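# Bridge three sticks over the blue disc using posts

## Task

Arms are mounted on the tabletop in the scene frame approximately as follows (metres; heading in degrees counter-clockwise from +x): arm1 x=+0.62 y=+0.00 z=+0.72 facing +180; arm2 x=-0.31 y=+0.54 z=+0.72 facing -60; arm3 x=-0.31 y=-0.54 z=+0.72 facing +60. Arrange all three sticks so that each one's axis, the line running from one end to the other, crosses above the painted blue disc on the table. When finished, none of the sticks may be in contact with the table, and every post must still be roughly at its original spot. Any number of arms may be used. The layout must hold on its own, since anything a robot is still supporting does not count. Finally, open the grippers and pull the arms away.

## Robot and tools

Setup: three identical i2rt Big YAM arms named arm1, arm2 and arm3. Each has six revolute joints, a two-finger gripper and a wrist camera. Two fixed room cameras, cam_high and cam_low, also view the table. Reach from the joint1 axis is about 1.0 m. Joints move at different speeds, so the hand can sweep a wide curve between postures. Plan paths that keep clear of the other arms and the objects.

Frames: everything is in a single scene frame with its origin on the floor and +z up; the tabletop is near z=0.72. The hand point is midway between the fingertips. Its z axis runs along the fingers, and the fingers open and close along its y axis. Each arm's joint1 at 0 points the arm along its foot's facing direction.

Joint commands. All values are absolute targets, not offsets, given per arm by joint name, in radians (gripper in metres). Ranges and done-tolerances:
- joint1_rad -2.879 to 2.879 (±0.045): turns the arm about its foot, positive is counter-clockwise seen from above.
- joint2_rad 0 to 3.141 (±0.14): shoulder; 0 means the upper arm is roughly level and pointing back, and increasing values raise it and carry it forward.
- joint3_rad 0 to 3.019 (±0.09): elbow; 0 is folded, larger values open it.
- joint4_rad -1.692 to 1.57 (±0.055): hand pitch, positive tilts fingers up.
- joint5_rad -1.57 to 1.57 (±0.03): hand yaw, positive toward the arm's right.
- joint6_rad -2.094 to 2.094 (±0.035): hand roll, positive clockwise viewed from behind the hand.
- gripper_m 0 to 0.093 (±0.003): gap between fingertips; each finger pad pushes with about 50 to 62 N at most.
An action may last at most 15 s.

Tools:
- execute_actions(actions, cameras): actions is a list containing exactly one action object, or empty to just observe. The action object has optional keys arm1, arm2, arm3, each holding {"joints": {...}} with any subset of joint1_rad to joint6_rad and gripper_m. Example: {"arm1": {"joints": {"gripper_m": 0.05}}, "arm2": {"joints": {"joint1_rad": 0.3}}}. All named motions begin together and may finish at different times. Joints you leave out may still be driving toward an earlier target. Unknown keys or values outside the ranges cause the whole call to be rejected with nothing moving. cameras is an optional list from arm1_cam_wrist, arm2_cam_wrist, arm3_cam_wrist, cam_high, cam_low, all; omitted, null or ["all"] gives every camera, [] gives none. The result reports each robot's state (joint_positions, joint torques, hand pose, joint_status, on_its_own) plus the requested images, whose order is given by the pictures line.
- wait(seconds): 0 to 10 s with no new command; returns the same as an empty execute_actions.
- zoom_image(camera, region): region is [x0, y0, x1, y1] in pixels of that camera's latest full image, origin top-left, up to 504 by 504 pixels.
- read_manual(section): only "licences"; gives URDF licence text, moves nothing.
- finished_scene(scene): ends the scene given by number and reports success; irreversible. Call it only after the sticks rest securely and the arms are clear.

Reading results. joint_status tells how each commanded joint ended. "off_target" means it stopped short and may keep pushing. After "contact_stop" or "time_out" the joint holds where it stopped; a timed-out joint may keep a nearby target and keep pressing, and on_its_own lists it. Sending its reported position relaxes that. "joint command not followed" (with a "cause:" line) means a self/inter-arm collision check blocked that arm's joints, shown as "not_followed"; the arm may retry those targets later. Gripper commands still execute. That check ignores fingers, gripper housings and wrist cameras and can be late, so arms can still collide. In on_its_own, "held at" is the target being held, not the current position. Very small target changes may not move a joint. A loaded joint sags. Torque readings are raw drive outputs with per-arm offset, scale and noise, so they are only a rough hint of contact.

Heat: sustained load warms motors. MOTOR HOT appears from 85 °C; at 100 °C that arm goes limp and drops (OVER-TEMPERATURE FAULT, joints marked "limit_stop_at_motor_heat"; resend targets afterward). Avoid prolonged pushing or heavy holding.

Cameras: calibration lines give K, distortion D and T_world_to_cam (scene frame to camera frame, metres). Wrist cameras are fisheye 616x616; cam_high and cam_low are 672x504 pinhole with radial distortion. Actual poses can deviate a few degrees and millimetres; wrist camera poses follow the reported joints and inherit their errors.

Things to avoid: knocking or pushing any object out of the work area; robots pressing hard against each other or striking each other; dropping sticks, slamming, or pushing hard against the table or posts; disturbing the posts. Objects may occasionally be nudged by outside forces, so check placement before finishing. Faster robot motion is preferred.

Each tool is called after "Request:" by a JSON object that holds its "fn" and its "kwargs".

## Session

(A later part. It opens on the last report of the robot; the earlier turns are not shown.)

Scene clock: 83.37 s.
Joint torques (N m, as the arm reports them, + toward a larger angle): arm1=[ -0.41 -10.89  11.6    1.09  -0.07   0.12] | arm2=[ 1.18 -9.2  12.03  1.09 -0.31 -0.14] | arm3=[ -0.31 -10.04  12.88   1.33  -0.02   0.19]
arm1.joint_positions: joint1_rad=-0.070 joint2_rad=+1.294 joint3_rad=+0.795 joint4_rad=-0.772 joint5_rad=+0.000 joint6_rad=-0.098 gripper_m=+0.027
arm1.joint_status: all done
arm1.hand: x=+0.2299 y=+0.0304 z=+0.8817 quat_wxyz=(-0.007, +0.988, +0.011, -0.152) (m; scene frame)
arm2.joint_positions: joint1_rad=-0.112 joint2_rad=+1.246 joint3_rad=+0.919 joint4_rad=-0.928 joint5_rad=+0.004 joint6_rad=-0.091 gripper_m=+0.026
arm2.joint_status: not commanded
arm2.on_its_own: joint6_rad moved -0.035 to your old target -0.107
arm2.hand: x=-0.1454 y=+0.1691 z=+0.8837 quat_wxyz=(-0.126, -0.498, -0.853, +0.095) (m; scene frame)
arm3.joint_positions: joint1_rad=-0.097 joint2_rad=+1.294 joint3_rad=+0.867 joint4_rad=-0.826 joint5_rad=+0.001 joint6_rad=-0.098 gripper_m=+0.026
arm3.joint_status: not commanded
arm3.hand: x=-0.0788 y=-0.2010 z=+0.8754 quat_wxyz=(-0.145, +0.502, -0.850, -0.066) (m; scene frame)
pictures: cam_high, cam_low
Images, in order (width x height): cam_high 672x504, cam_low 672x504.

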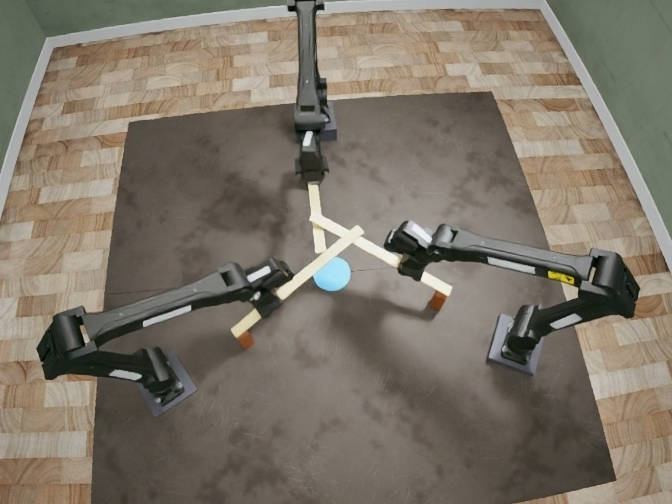

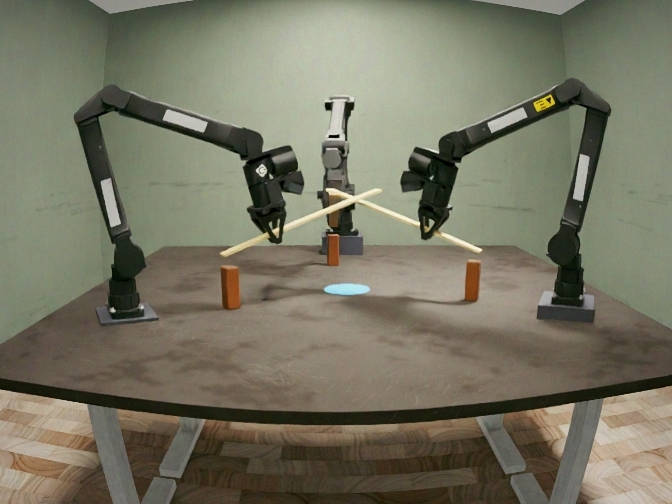

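Request:
{"fn": "execute_actions", "kwargs": {"actions": [{"arm1":{"joints":{"joint2_rad":1.328,"joint3_rad":0.872,"joint4_rad":-0.76,"joint6_rad":-0.11}},"arm2":{"joints":{"joint5_rad":0.0,"joint6_rad":-0.135}}}], "cameras": ["cam_high","cam_low","arm1_cam_wrist","arm3_cam_wrist"]}}

Request:
{"fn": "zoom_image", "kwargs": {"camera": "cam_high", "region": [270, 190, 390, 290]}}

Scene clock: 95.77 s.
Joint torques (N m, as the arm reports them, + toward a larger angle): arm1=[ -0.46 -10.37  14.28   1.43  -0.07  -0.03] | arm2=[ 1.19 -9.3  12.08  1.05 -0.32 -0.15] | arm3=[-0.16 -8.04 13.22  1.18  0.02  0.19]
arm1.joint_positions: joint1_rad=-0.070 joint2_rad=+1.318 joint3_rad=+0.817 joint4_rad=-0.772 joint5_rad=+0.000 joint6_rad=-0.101 gripper_m=+0.027
arm1.joint_status: all done
arm1.hand: x=+0.2218 y=+0.0310 z=+0.8816 quat_wxyz=(-0.008, +0.988, +0.013, -0.151) (m; scene frame)
arm2.joint_positions: joint1_rad=-0.112 joint2_rad=+1.246 joint3_rad=+0.919 joint4_rad=-0.928 joint5_rad=+0.004 joint6_rad=-0.119 gripper_m=+0.026
arm2.joint_status: all done
arm2.hand: x=-0.1454 y=+0.1691 z=+0.8837 quat_wxyz=(-0.125, -0.486, -0.859, +0.097) (m; scene frame)
arm3.joint_positions: joint1_rad=-0.097 joint2_rad=+1.294 joint3_rad=+0.867 joint4_rad=-0.826 joint5_rad=+0.001 joint6_rad=-0.098 gripper_m=+0.026
arm3.joint_status: not commanded
arm3.hand: x=-0.0788 y=-0.2010 z=+0.8754 quat_wxyz=(-0.145, +0.502, -0.850, -0.066) (m; scene frame)
pictures: arm1_cam_wrist, arm3_cam_wrist, cam_high, cam_low
camera_calibration (this result's frames):
arm1_cam_wrist: T_world_to_cam=[[-0.0252342, 0.99956, 0.0155807, -0.0386706], [0.950775, 0.0191816, 0.309287, -0.477943], [0.308852, 0.0226183, -0.950841, 0.890935], [0, 0, 0, 1]] pos_world=[0.178274, 0.0276698, 0.995562]
arm3_cam_wrist: T_world_to_cam=[[0.875963, -0.4805, 0.042532, -0.0634075], [-0.468458, -0.82634, 0.312585, -0.475119], [-0.115051, -0.293737, -0.948937, 0.885919], [0, 0, 0, 1]] pos_world=[-0.0651044, -0.16285, 0.991894]
Images, in order (width x height): arm1_cam_wrist 616x616, arm3_cam_wrist 616x616, cam_high 672x504, cam_low 672x504.

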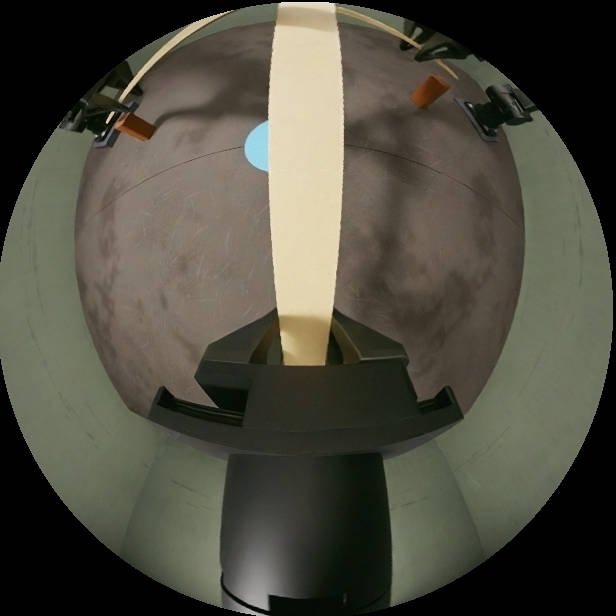

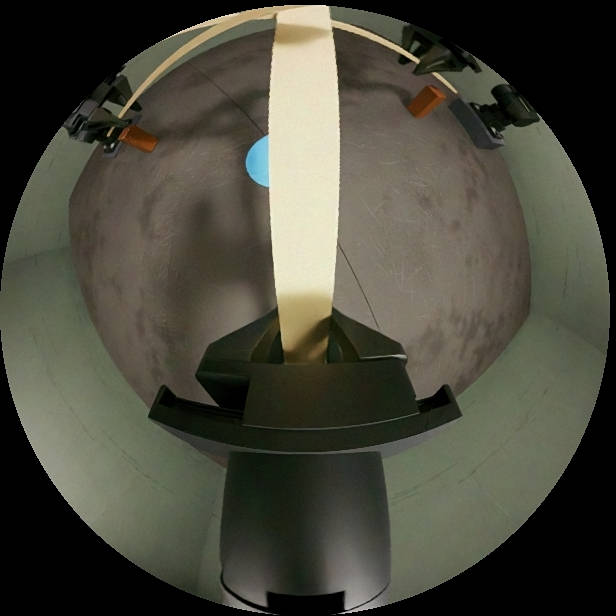

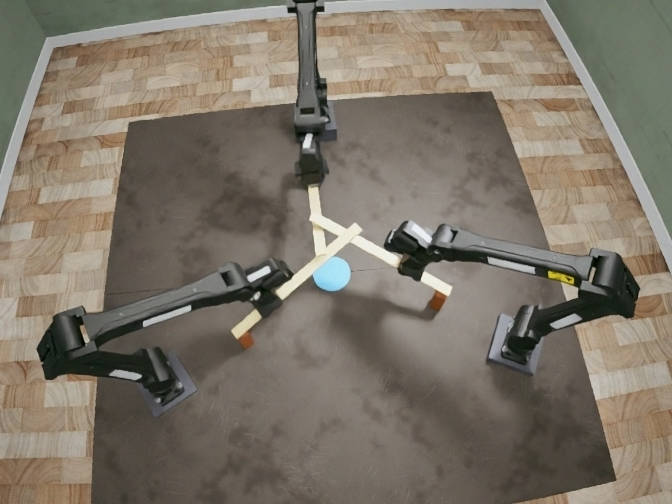

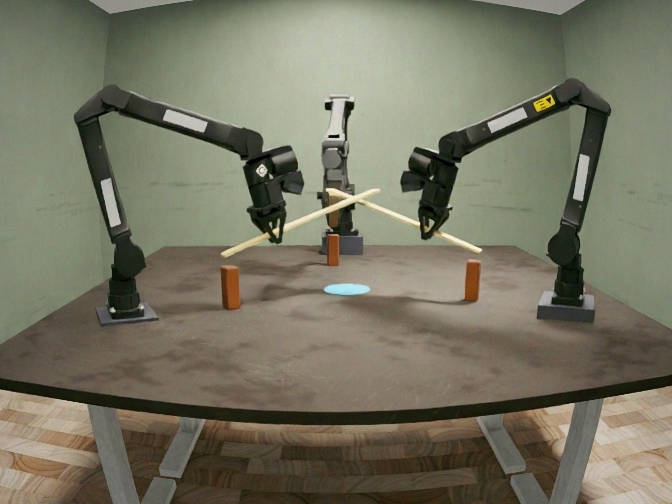

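Region (270, 190, 390, 290) of cam_high's 672x504 image, scaled by 4.200, with more detail than that image has.

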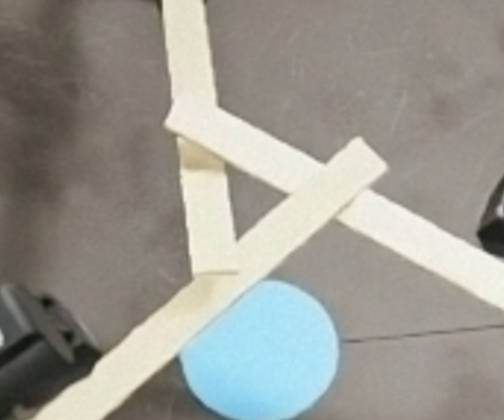

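Request:
{"fn": "execute_actions", "kwargs": {"actions": [{"arm1":{"joints":{"joint2_rad":1.457,"joint3_rad":0.935,"joint4_rad":-0.82}},"arm2":{"joints":{"joint2_rad":1.362,"joint3_rad":1.0,"joint4_rad":-0.988}},"arm3":{"joints":{"joint2_rad":1.416,"joint3_rad":0.952,"joint4_rad":-0.89}}}], "cameras": ["cam_high","cam_low"]}}

Request:
{"fn": "zoom_image", "kwargs": {"camera": "cam_high", "region": [270, 190, 390, 290]}}

Request:
{"fn": "zoom_image", "kwargs": {"camera": "cam_low", "region": [200, 190, 500, 300]}}

Scene clock: 99.07 s.
Joint torques (N m, as the arm reports them, + toward a larger angle): arm1=[ -0.4  -13.63  12.5    0.42  -0.07  -0.03] | arm2=[  1.15 -11.6   11.88   0.12  -0.32  -0.16] | arm3=[  0.14 -10.21  12.62   0.82  -0.03   0.25]
arm1.joint_positions: joint1_rad=-0.070 joint2_rad=+1.460 joint3_rad=+0.894 joint4_rad=-0.812 joint5_rad=+0.000 joint6_rad=-0.102 gripper_m=+0.027
arm1.joint_status: all done
arm1.hand: x=+0.2048 y=+0.0320 z=+0.8542 quat_wxyz=(-0.003, +0.995, +0.013, -0.099) (m; scene frame)
arm2.joint_positions: joint1_rad=-0.112 joint2_rad=+1.368 joint3_rad=+0.955 joint4_rad=-0.980 joint5_rad=+0.004 joint6_rad=-0.120 gripper_m=+0.026
arm2.joint_status: all done
arm2.hand: x=-0.1446 y=+0.1668 z=+0.8494 quat_wxyz=(-0.070, -0.490, -0.867, +0.057) (m; scene frame)
arm3.joint_positions: joint1_rad=-0.097 joint2_rad=+1.412 joint3_rad=+0.913 joint4_rad=-0.884 joint5_rad=+0.001 joint6_rad=-0.095 gripper_m=+0.026
arm3.joint_status: all done
arm3.hand: x=-0.0774 y=-0.1991 z=+0.8448 quat_wxyz=(-0.087, +0.505, -0.858, -0.039) (m; scene frame)
pictures: cam_high, cam_low
Images, in order (width x height): cam_high 672x504, cam_low 672x504.

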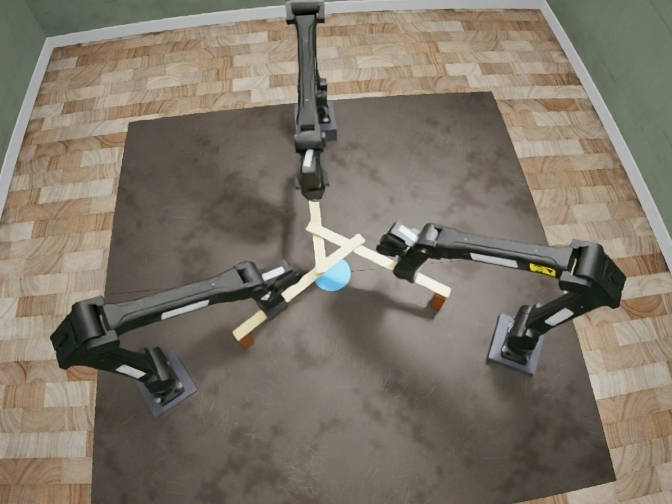

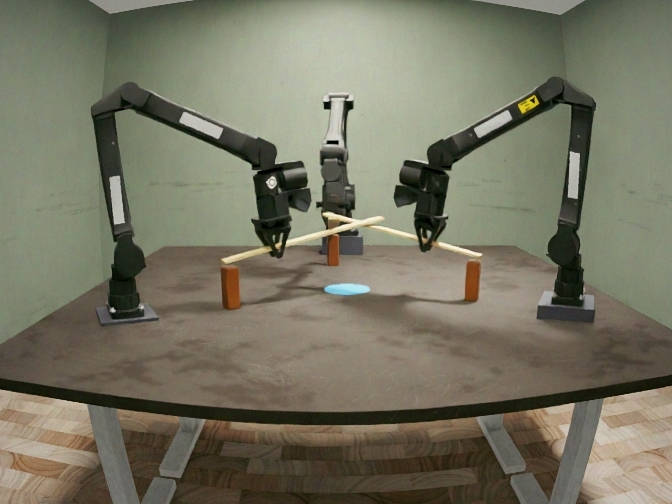

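Region (270, 190, 390, 290) of cam_high's 672x504 image, scaled by 4.200, with more detail than that image has.

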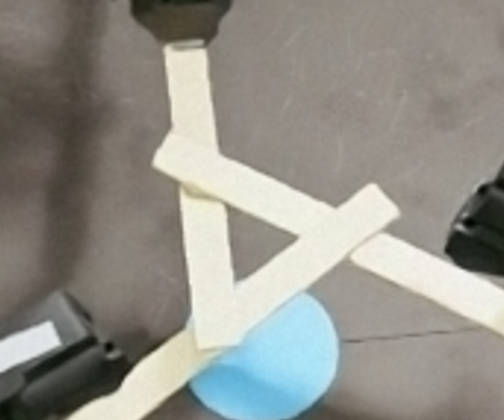

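Region (200, 190, 500, 300) of cam_low's 672x504 image, scaled by 1.680, with more detail than that image has; it fills the top 185 rows of this view, and the rest is white.

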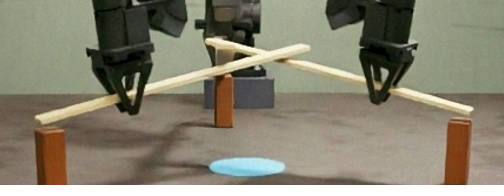

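Request:
{"fn": "execute_actions", "kwargs": {"actions": [{"arm1":{"joints":{"joint2_rad":1.495,"joint4_rad":-0.835}},"arm2":{"joints":{"joint2_rad":1.393,"joint4_rad":-1.003}},"arm3":{"joints":{"joint2_rad":1.445,"joint4_rad":-0.906}}}], "cameras": ["cam_high","cam_low","arm3_cam_wrist","arm2_cam_wrist"]}}

Request:
{"fn": "zoom_image", "kwargs": {"camera": "arm3_cam_wrist", "region": [380, 40, 520, 160]}}

Request:
{"fn": "zoom_image", "kwargs": {"camera": "arm2_cam_wrist", "region": [70, 60, 210, 180]}}

Request:
{"fn": "zoom_image", "kwargs": {"camera": "cam_low", "region": [200, 200, 350, 290]}}

Request:
{"fn": "zoom_image", "kwargs": {"camera": "cam_low", "region": [340, 200, 490, 290]}}

Scene clock: 105.13 s.
Joint torques (N m, as the arm reports them, + toward a larger angle): arm1=[ -0.41 -12.71  12.33   0.37  -0.07  -0.04] | arm2=[  1.15 -10.37  11.76   0.08  -0.32  -0.16] | arm3=[-0.57 -8.87 12.39  0.56 -0.01  0.2 ]
arm1.joint_positions: joint1_rad=-0.070 joint2_rad=+1.482 joint3_rad=+0.894 joint4_rad=-0.825 joint5_rad=+0.000 joint6_rad=-0.102 gripper_m=+0.027
arm1.joint_status: all done
arm1.hand: x=+0.2095 y=+0.0315 z=+0.8449 quat_wxyz=(-0.001, +0.997, +0.013, -0.081) (m; scene frame)
arm2.joint_positions: joint1_rad=-0.112 joint2_rad=+1.382 joint3_rad=+0.955 joint4_rad=-0.993 joint5_rad=+0.004 joint6_rad=-0.120 gripper_m=+0.026
arm2.joint_status: all done
arm2.hand: x=-0.1460 y=+0.1700 z=+0.8433 quat_wxyz=(-0.059, -0.491, -0.868, +0.049) (m; scene frame)
arm3.joint_positions: joint1_rad=-0.097 joint2_rad=+1.428 joint3_rad=+0.913 joint4_rad=-0.899 joint5_rad=+0.001 joint6_rad=-0.095 gripper_m=+0.026
arm3.joint_status: all done
arm3.hand: x=-0.0799 y=-0.2027 z=+0.8378 quat_wxyz=(-0.073, +0.505, -0.859, -0.032) (m; scene frame)
pictures: arm2_cam_wrist, arm3_cam_wrist, cam_high, cam_low
camera_calibration (this result's frames):
arm2_cam_wrist: T_world_to_cam=[[-0.848693, -0.527024, 0.0443331, -0.0722086], [-0.452938, 0.767542, 0.45357, -0.575979], [-0.27307, 0.364862, -0.890117, 0.771278], [0, 0, 0, 1]] pos_world=[-0.111553, 0.122623, 0.950976]
arm3_cam_wrist: T_world_to_cam=[[0.877277, -0.479307, 0.0255012, -0.0470869], [-0.43602, -0.773582, 0.459845, -0.575407], [-0.20068, -0.41453, -0.887633, 0.766925], [0, 0, 0, 1]] pos_world=[-0.0556744, -0.14978, 0.946547]
Images, in order (width x height): arm2_cam_wrist 616x616, arm3_cam_wrist 616x616, cam_high 672x504, cam_low 672x504.

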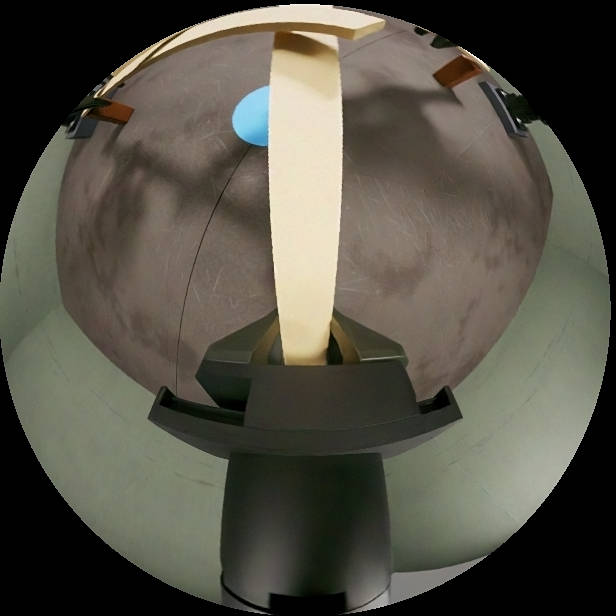

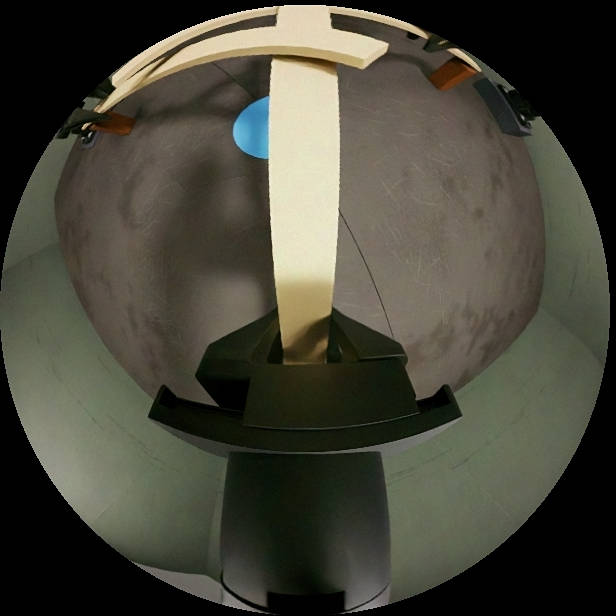

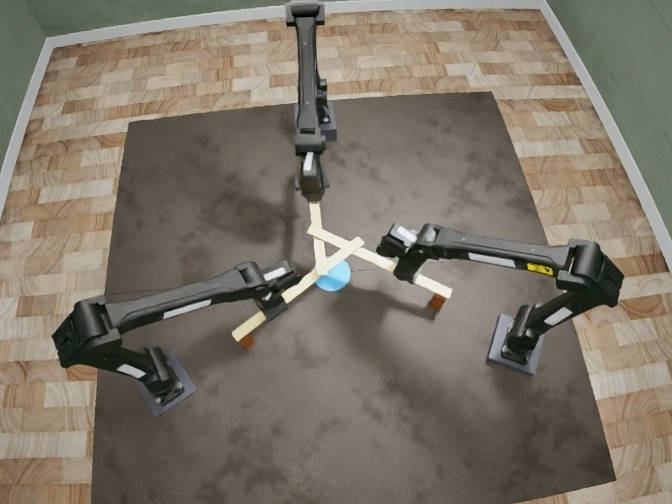

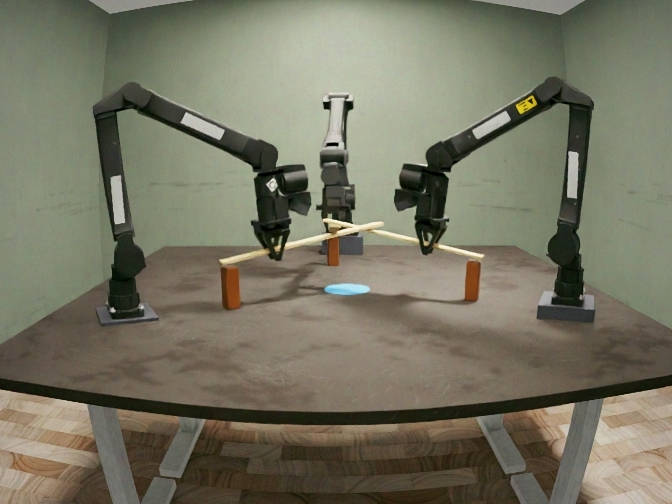

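Region (380, 40, 520, 160) of arm3_cam_wrist's 616x616 image, scaled by 3.600, with more detail than that image has; it fills the top 432 rows of this view, and the rest is white.

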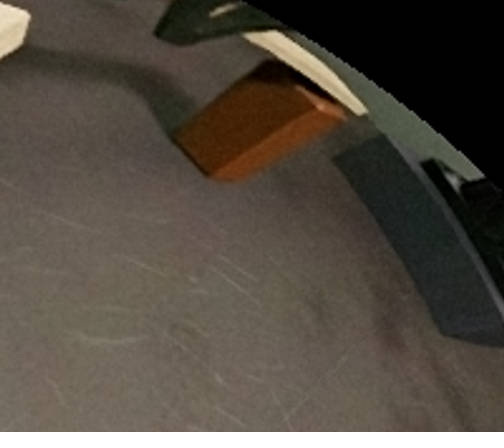

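Region (70, 60, 210, 180) of arm2_cam_wrist's 616x616 image, scaled by 3.600, with more detail than that image has; it fills the top 432 rows of this view, and the rest is white.

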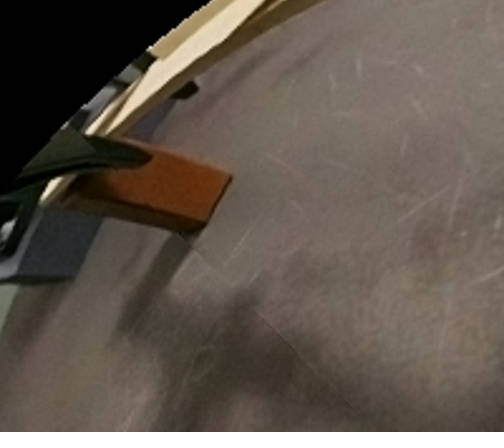

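Region (200, 200, 350, 290) of cam_low's 672x504 image, scaled by 3.360, with more detail than that image has; it fills the top 302 rows of this view, and the rest is white.

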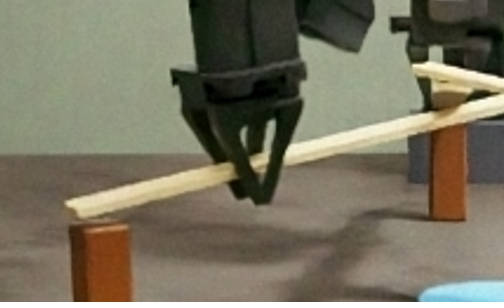

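Region (340, 200, 490, 290) of cam_low's 672x504 image, scaled by 3.360, with more detail than that image has; it fills the top 302 rows of this view, and the rest is white.

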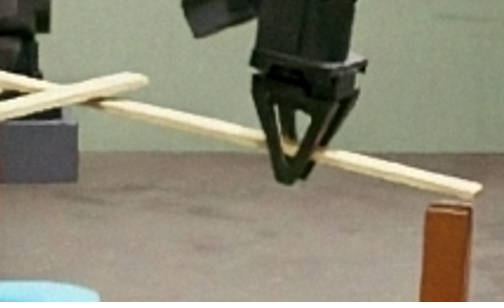

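Request:
{"fn": "execute_actions", "kwargs": {"actions": [{"arm1":{"joints":{"joint2_rad":1.517}},"arm2":{"joints":{"joint2_rad":1.416}},"arm3":{"joints":{"joint2_rad":1.472}}}], "cameras": ["cam_high","cam_low","arm3_cam_wrist"]}}

Request:
{"fn": "zoom_image", "kwargs": {"camera": "arm3_cam_wrist", "region": [380, 30, 520, 150]}}

Request:
{"fn": "zoom_image", "kwargs": {"camera": "cam_low", "region": [200, 200, 350, 290]}}

Request:
{"fn": "zoom_image", "kwargs": {"camera": "cam_low", "region": [310, 200, 490, 290]}}

Request:
{"fn": "zoom_image", "kwargs": {"camera": "cam_high", "region": [215, 190, 475, 360]}}

Scene clock: 110.37 s.
Joint torques (N m, as the arm reports them, + toward a larger angle): arm1=[ -0.33 -13.49  12.14   0.32  -0.07  -0.03] | arm2=[  1.23 -10.82  11.64   0.01  -0.31  -0.16] | arm3=[-0.41 -9.78 12.39  0.38 -0.05  0.13]
arm1.joint_positions: joint1_rad=-0.070 joint2_rad=+1.508 joint3_rad=+0.894 joint4_rad=-0.827 joint5_rad=+0.000 joint6_rad=-0.102 gripper_m=+0.027
arm1.joint_status: all done
arm1.hand: x=+0.2117 y=+0.0312 z=+0.8348 quat_wxyz=(+0.000, +0.998, +0.014, -0.068) (m; scene frame)
arm2.joint_positions: joint1_rad=-0.112 joint2_rad=+1.406 joint3_rad=+0.955 joint4_rad=-0.993 joint5_rad=+0.004 joint6_rad=-0.120 gripper_m=+0.026
arm2.joint_status: all done
arm2.hand: x=-0.1463 y=+0.1704 z=+0.8343 quat_wxyz=(-0.049, -0.491, -0.869, +0.042) (m; scene frame)
arm3.joint_positions: joint1_rad=-0.097 joint2_rad=+1.455 joint3_rad=+0.913 joint4_rad=-0.899 joint5_rad=+0.001 joint6_rad=-0.093 gripper_m=+0.026
arm3.joint_status: all done
arm3.hand: x=-0.0806 y=-0.2038 z=+0.8277 quat_wxyz=(-0.061, +0.505, -0.860, -0.027) (m; scene frame)
pictures: arm3_cam_wrist, cam_high, cam_low
camera_calibration (this result's frames):
arm3_cam_wrist: T_world_to_cam=[[0.876701, -0.480505, 0.0225666, -0.0445826], [-0.43039, -0.762584, 0.482939, -0.588358], [-0.214846, -0.433105, -0.875363, 0.742272], [0, 0, 0, 1]] pos_world=[-0.0546643, -0.148613, 0.934905]
Images, in order (width x height): arm3_cam_wrist 616x616, cam_high 672x504, cam_low 672x504.

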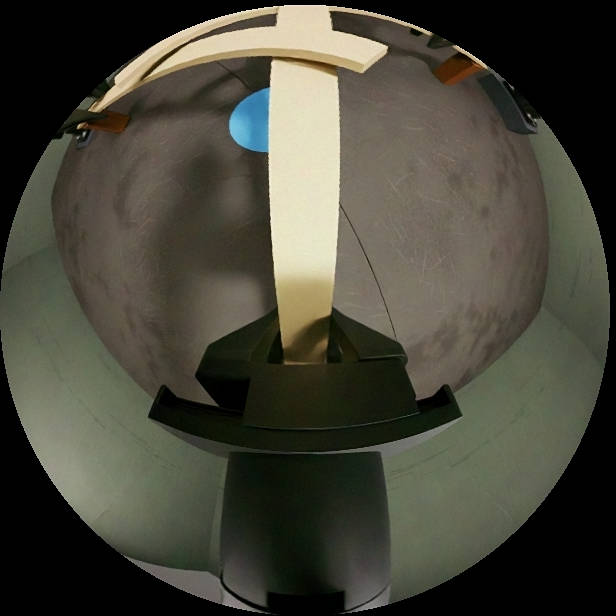

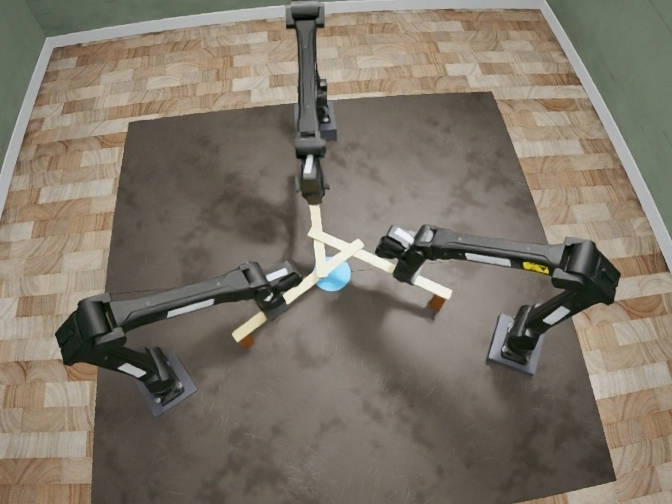

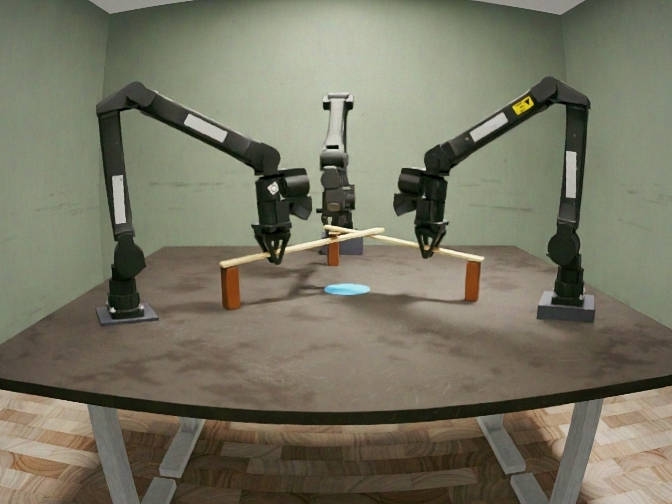

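Region (380, 30, 520, 150) of arm3_cam_wrist's 616x616 image, scaled by 3.600, with more detail than that image has; it fills the top 432 rows of this view, and the rest is white.

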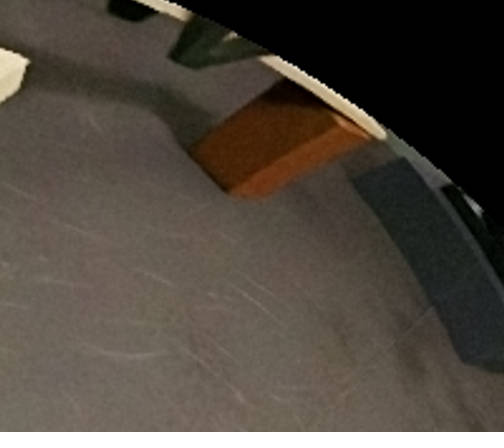

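Region (200, 200, 350, 290) of cam_low's 672x504 image, scaled by 3.360, with more detail than that image has; it fills the top 302 rows of this view, and the rest is white.

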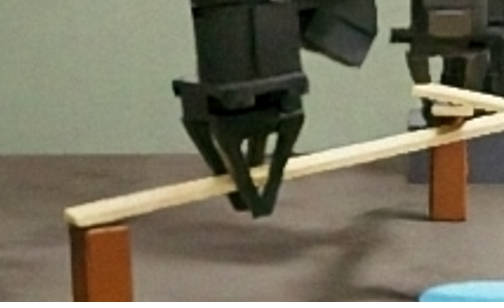

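Region (310, 200, 490, 290) of cam_low's 672x504 image, scaled by 2.800, with more detail than that image has.

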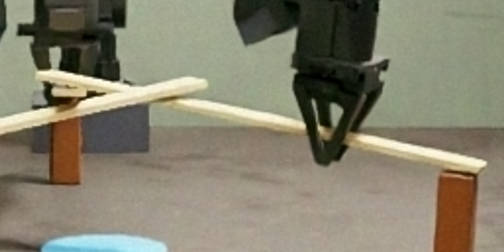

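Region (215, 190, 475, 360) of cam_high's 672x504 image, scaled by 1.938, with more detail than that image has; it fills the top 330 rows of this view, and the rest is white.

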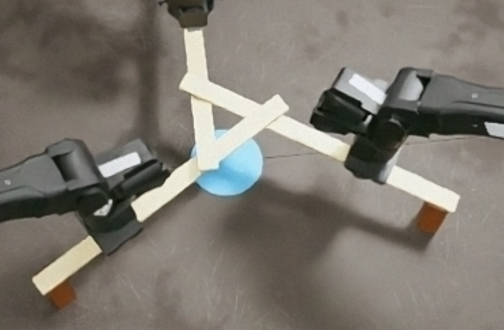

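Request:
{"fn": "execute_actions", "kwargs": {"actions": [{"arm1":{"joints":{"gripper_m":0.06}},"arm2":{"joints":{"gripper_m":0.06}},"arm3":{"joints":{"gripper_m":0.06}}}], "cameras": ["cam_high","cam_low"]}}

Request:
{"fn": "zoom_image", "kwargs": {"camera": "cam_low", "region": [200, 190, 500, 310]}}

Scene clock: 112.73 s.
Joint torques (N m, as the arm reports them, + toward a larger angle): arm1=[ -0.39 -13.29  12.09   0.33  -0.07  -0.03] | arm2=[  1.12 -10.75  11.55   0.04  -0.31  -0.16] | arm3=[-0.27 -9.42 12.09  0.3   0.    0.16]
arm1.joint_positions: joint1_rad=-0.070 joint2_rad=+1.508 joint3_rad=+0.894 joint4_rad=-0.827 joint5_rad=+0.000 joint6_rad=-0.102 gripper_m=+0.060
arm1.joint_status: all done
arm1.hand: x=+0.2117 y=+0.0312 z=+0.8348 quat_wxyz=(+0.000, +0.998, +0.014, -0.068) (m; scene frame)
arm2.joint_positions: joint1_rad=-0.112 joint2_rad=+1.406 joint3_rad=+0.955 joint4_rad=-0.993 joint5_rad=+0.004 joint6_rad=-0.120 gripper_m=+0.060
arm2.joint_status: all done
arm2.hand: x=-0.1463 y=+0.1704 z=+0.8343 quat_wxyz=(-0.049, -0.491, -0.869, +0.042) (m; scene frame)
arm3.joint_positions: joint1_rad=-0.097 joint2_rad=+1.455 joint3_rad=+0.913 joint4_rad=-0.899 joint5_rad=+0.001 joint6_rad=-0.093 gripper_m=+0.060
arm3.joint_status: all done
arm3.hand: x=-0.0806 y=-0.2038 z=+0.8277 quat_wxyz=(-0.061, +0.505, -0.860, -0.027) (m; scene frame)
pictures: cam_high, cam_low
Images, in order (width x height): cam_high 672x504, cam_low 672x504.

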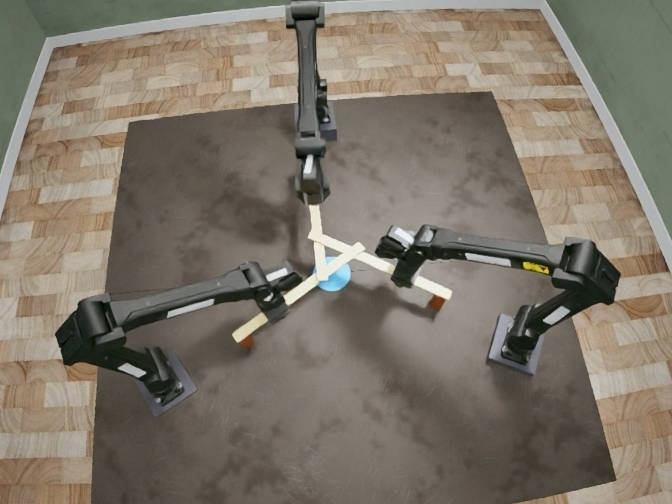

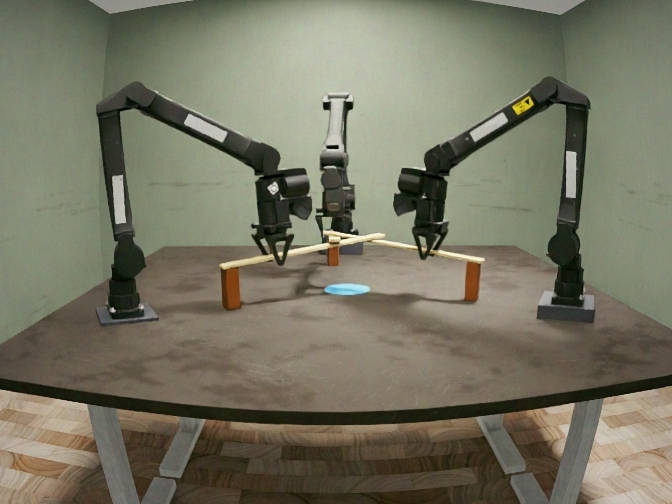

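Region (200, 190, 500, 310) of cam_low's 672x504 image, scaled by 1.680, with more detail than that image has; it fills the top 202 rows of this view, and the rest is white.

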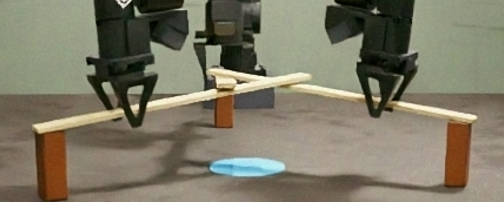

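Request:
{"fn": "execute_actions", "kwargs": {"actions": [{"arm1":{"joints":{"joint2_rad":0.8}},"arm2":{"joints":{"joint2_rad":0.75}},"arm3":{"joints":{"joint2_rad":0.78}}}], "cameras": ["cam_high","cam_low","arm1_cam_wrist"]}}

Request:
{"fn": "zoom_image", "kwargs": {"camera": "cam_high", "region": [215, 130, 475, 360]}}

Scene clock: 115.70 s.
Joint torques (N m, as the arm reports them, + toward a larger angle): arm1=[-0.5  -3.21 15.1   1.36 -0.07 -0.02] | arm2=[ 1.31 -1.21 12.52  1.01 -0.31 -0.15] | arm3=[ 0.73 -1.74 13.97  1.43 -0.01  0.15]
arm1.joint_positions: joint1_rad=-0.070 joint2_rad=+0.790 joint3_rad=+0.894 joint4_rad=-0.827 joint5_rad=+0.000 joint6_rad=-0.102 gripper_m=+0.060
arm1.joint_status: all done
arm1.hand: x=+0.2554 y=+0.0312 z=+1.1098 quat_wxyz=(-0.031, +0.910, +0.010, -0.413) (m; scene frame)
arm2.joint_positions: joint1_rad=-0.112 joint2_rad=+0.740 joint3_rad=+0.966 joint4_rad=-0.993 joint5_rad=+0.004 joint6_rad=-0.120 gripper_m=+0.060
arm2.joint_status: all done
arm2.hand: x=-0.1719 y=+0.2301 z=+1.0798 quat_wxyz=(-0.313, -0.453, -0.801, +0.235) (m; scene frame)
arm3.joint_positions: joint1_rad=-0.097 joint2_rad=+0.769 joint3_rad=+0.919 joint4_rad=-0.899 joint5_rad=+0.001 joint6_rad=-0.093 gripper_m=+0.060
arm3.joint_status: all done
arm3.hand: x=-0.1100 y=-0.2453 z=+1.0862 quat_wxyz=(-0.364, +0.464, -0.790, -0.169) (m; scene frame)
pictures: arm1_cam_wrist, cam_high, cam_low
camera_calibration (this result's frames):
arm1_cam_wrist: T_world_to_cam=[[0.00324181, 0.997981, 0.0634359, -0.101919], [0.972884, 0.0115234, -0.231006, 0.0138188], [-0.23127, 0.0624647, -0.970882, 1.25654], [0, 0, 0, 1]] pos_world=[0.277488, 0.0230641, 1.22961]
Images, in order (width x height): arm1_cam_wrist 616x616, cam_high 672x504, cam_low 672x504.

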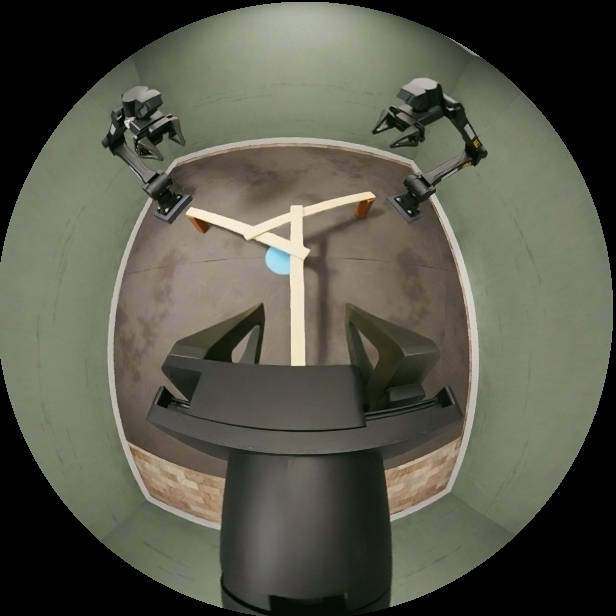

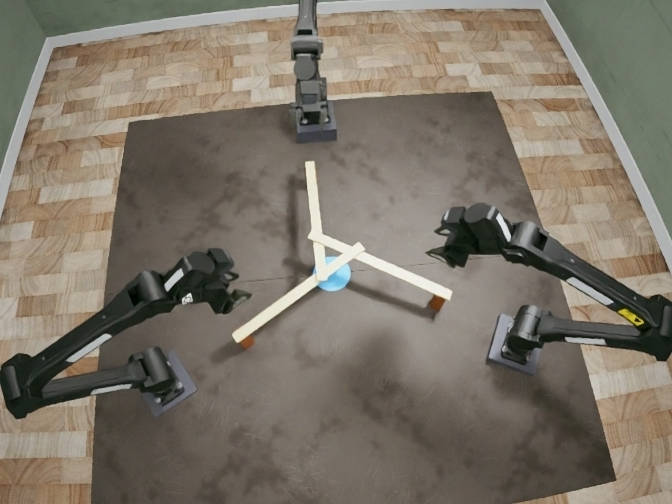

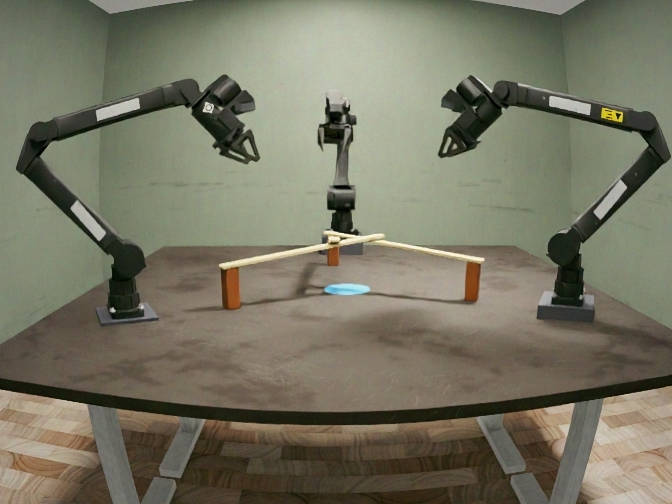

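Region (215, 130, 475, 360) of cam_high's 672x504 image, scaled by 1.938, with more detail than that image has; it fills the top 446 rows of this view, and the rest is white.

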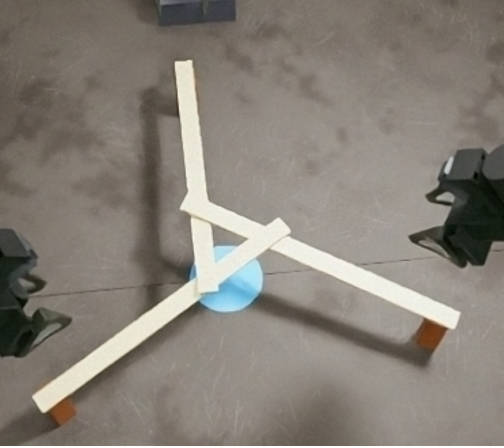

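Request:
{"fn": "finished_scene", "kwargs": {"scene": 2}}

The scene is finished: the task was done.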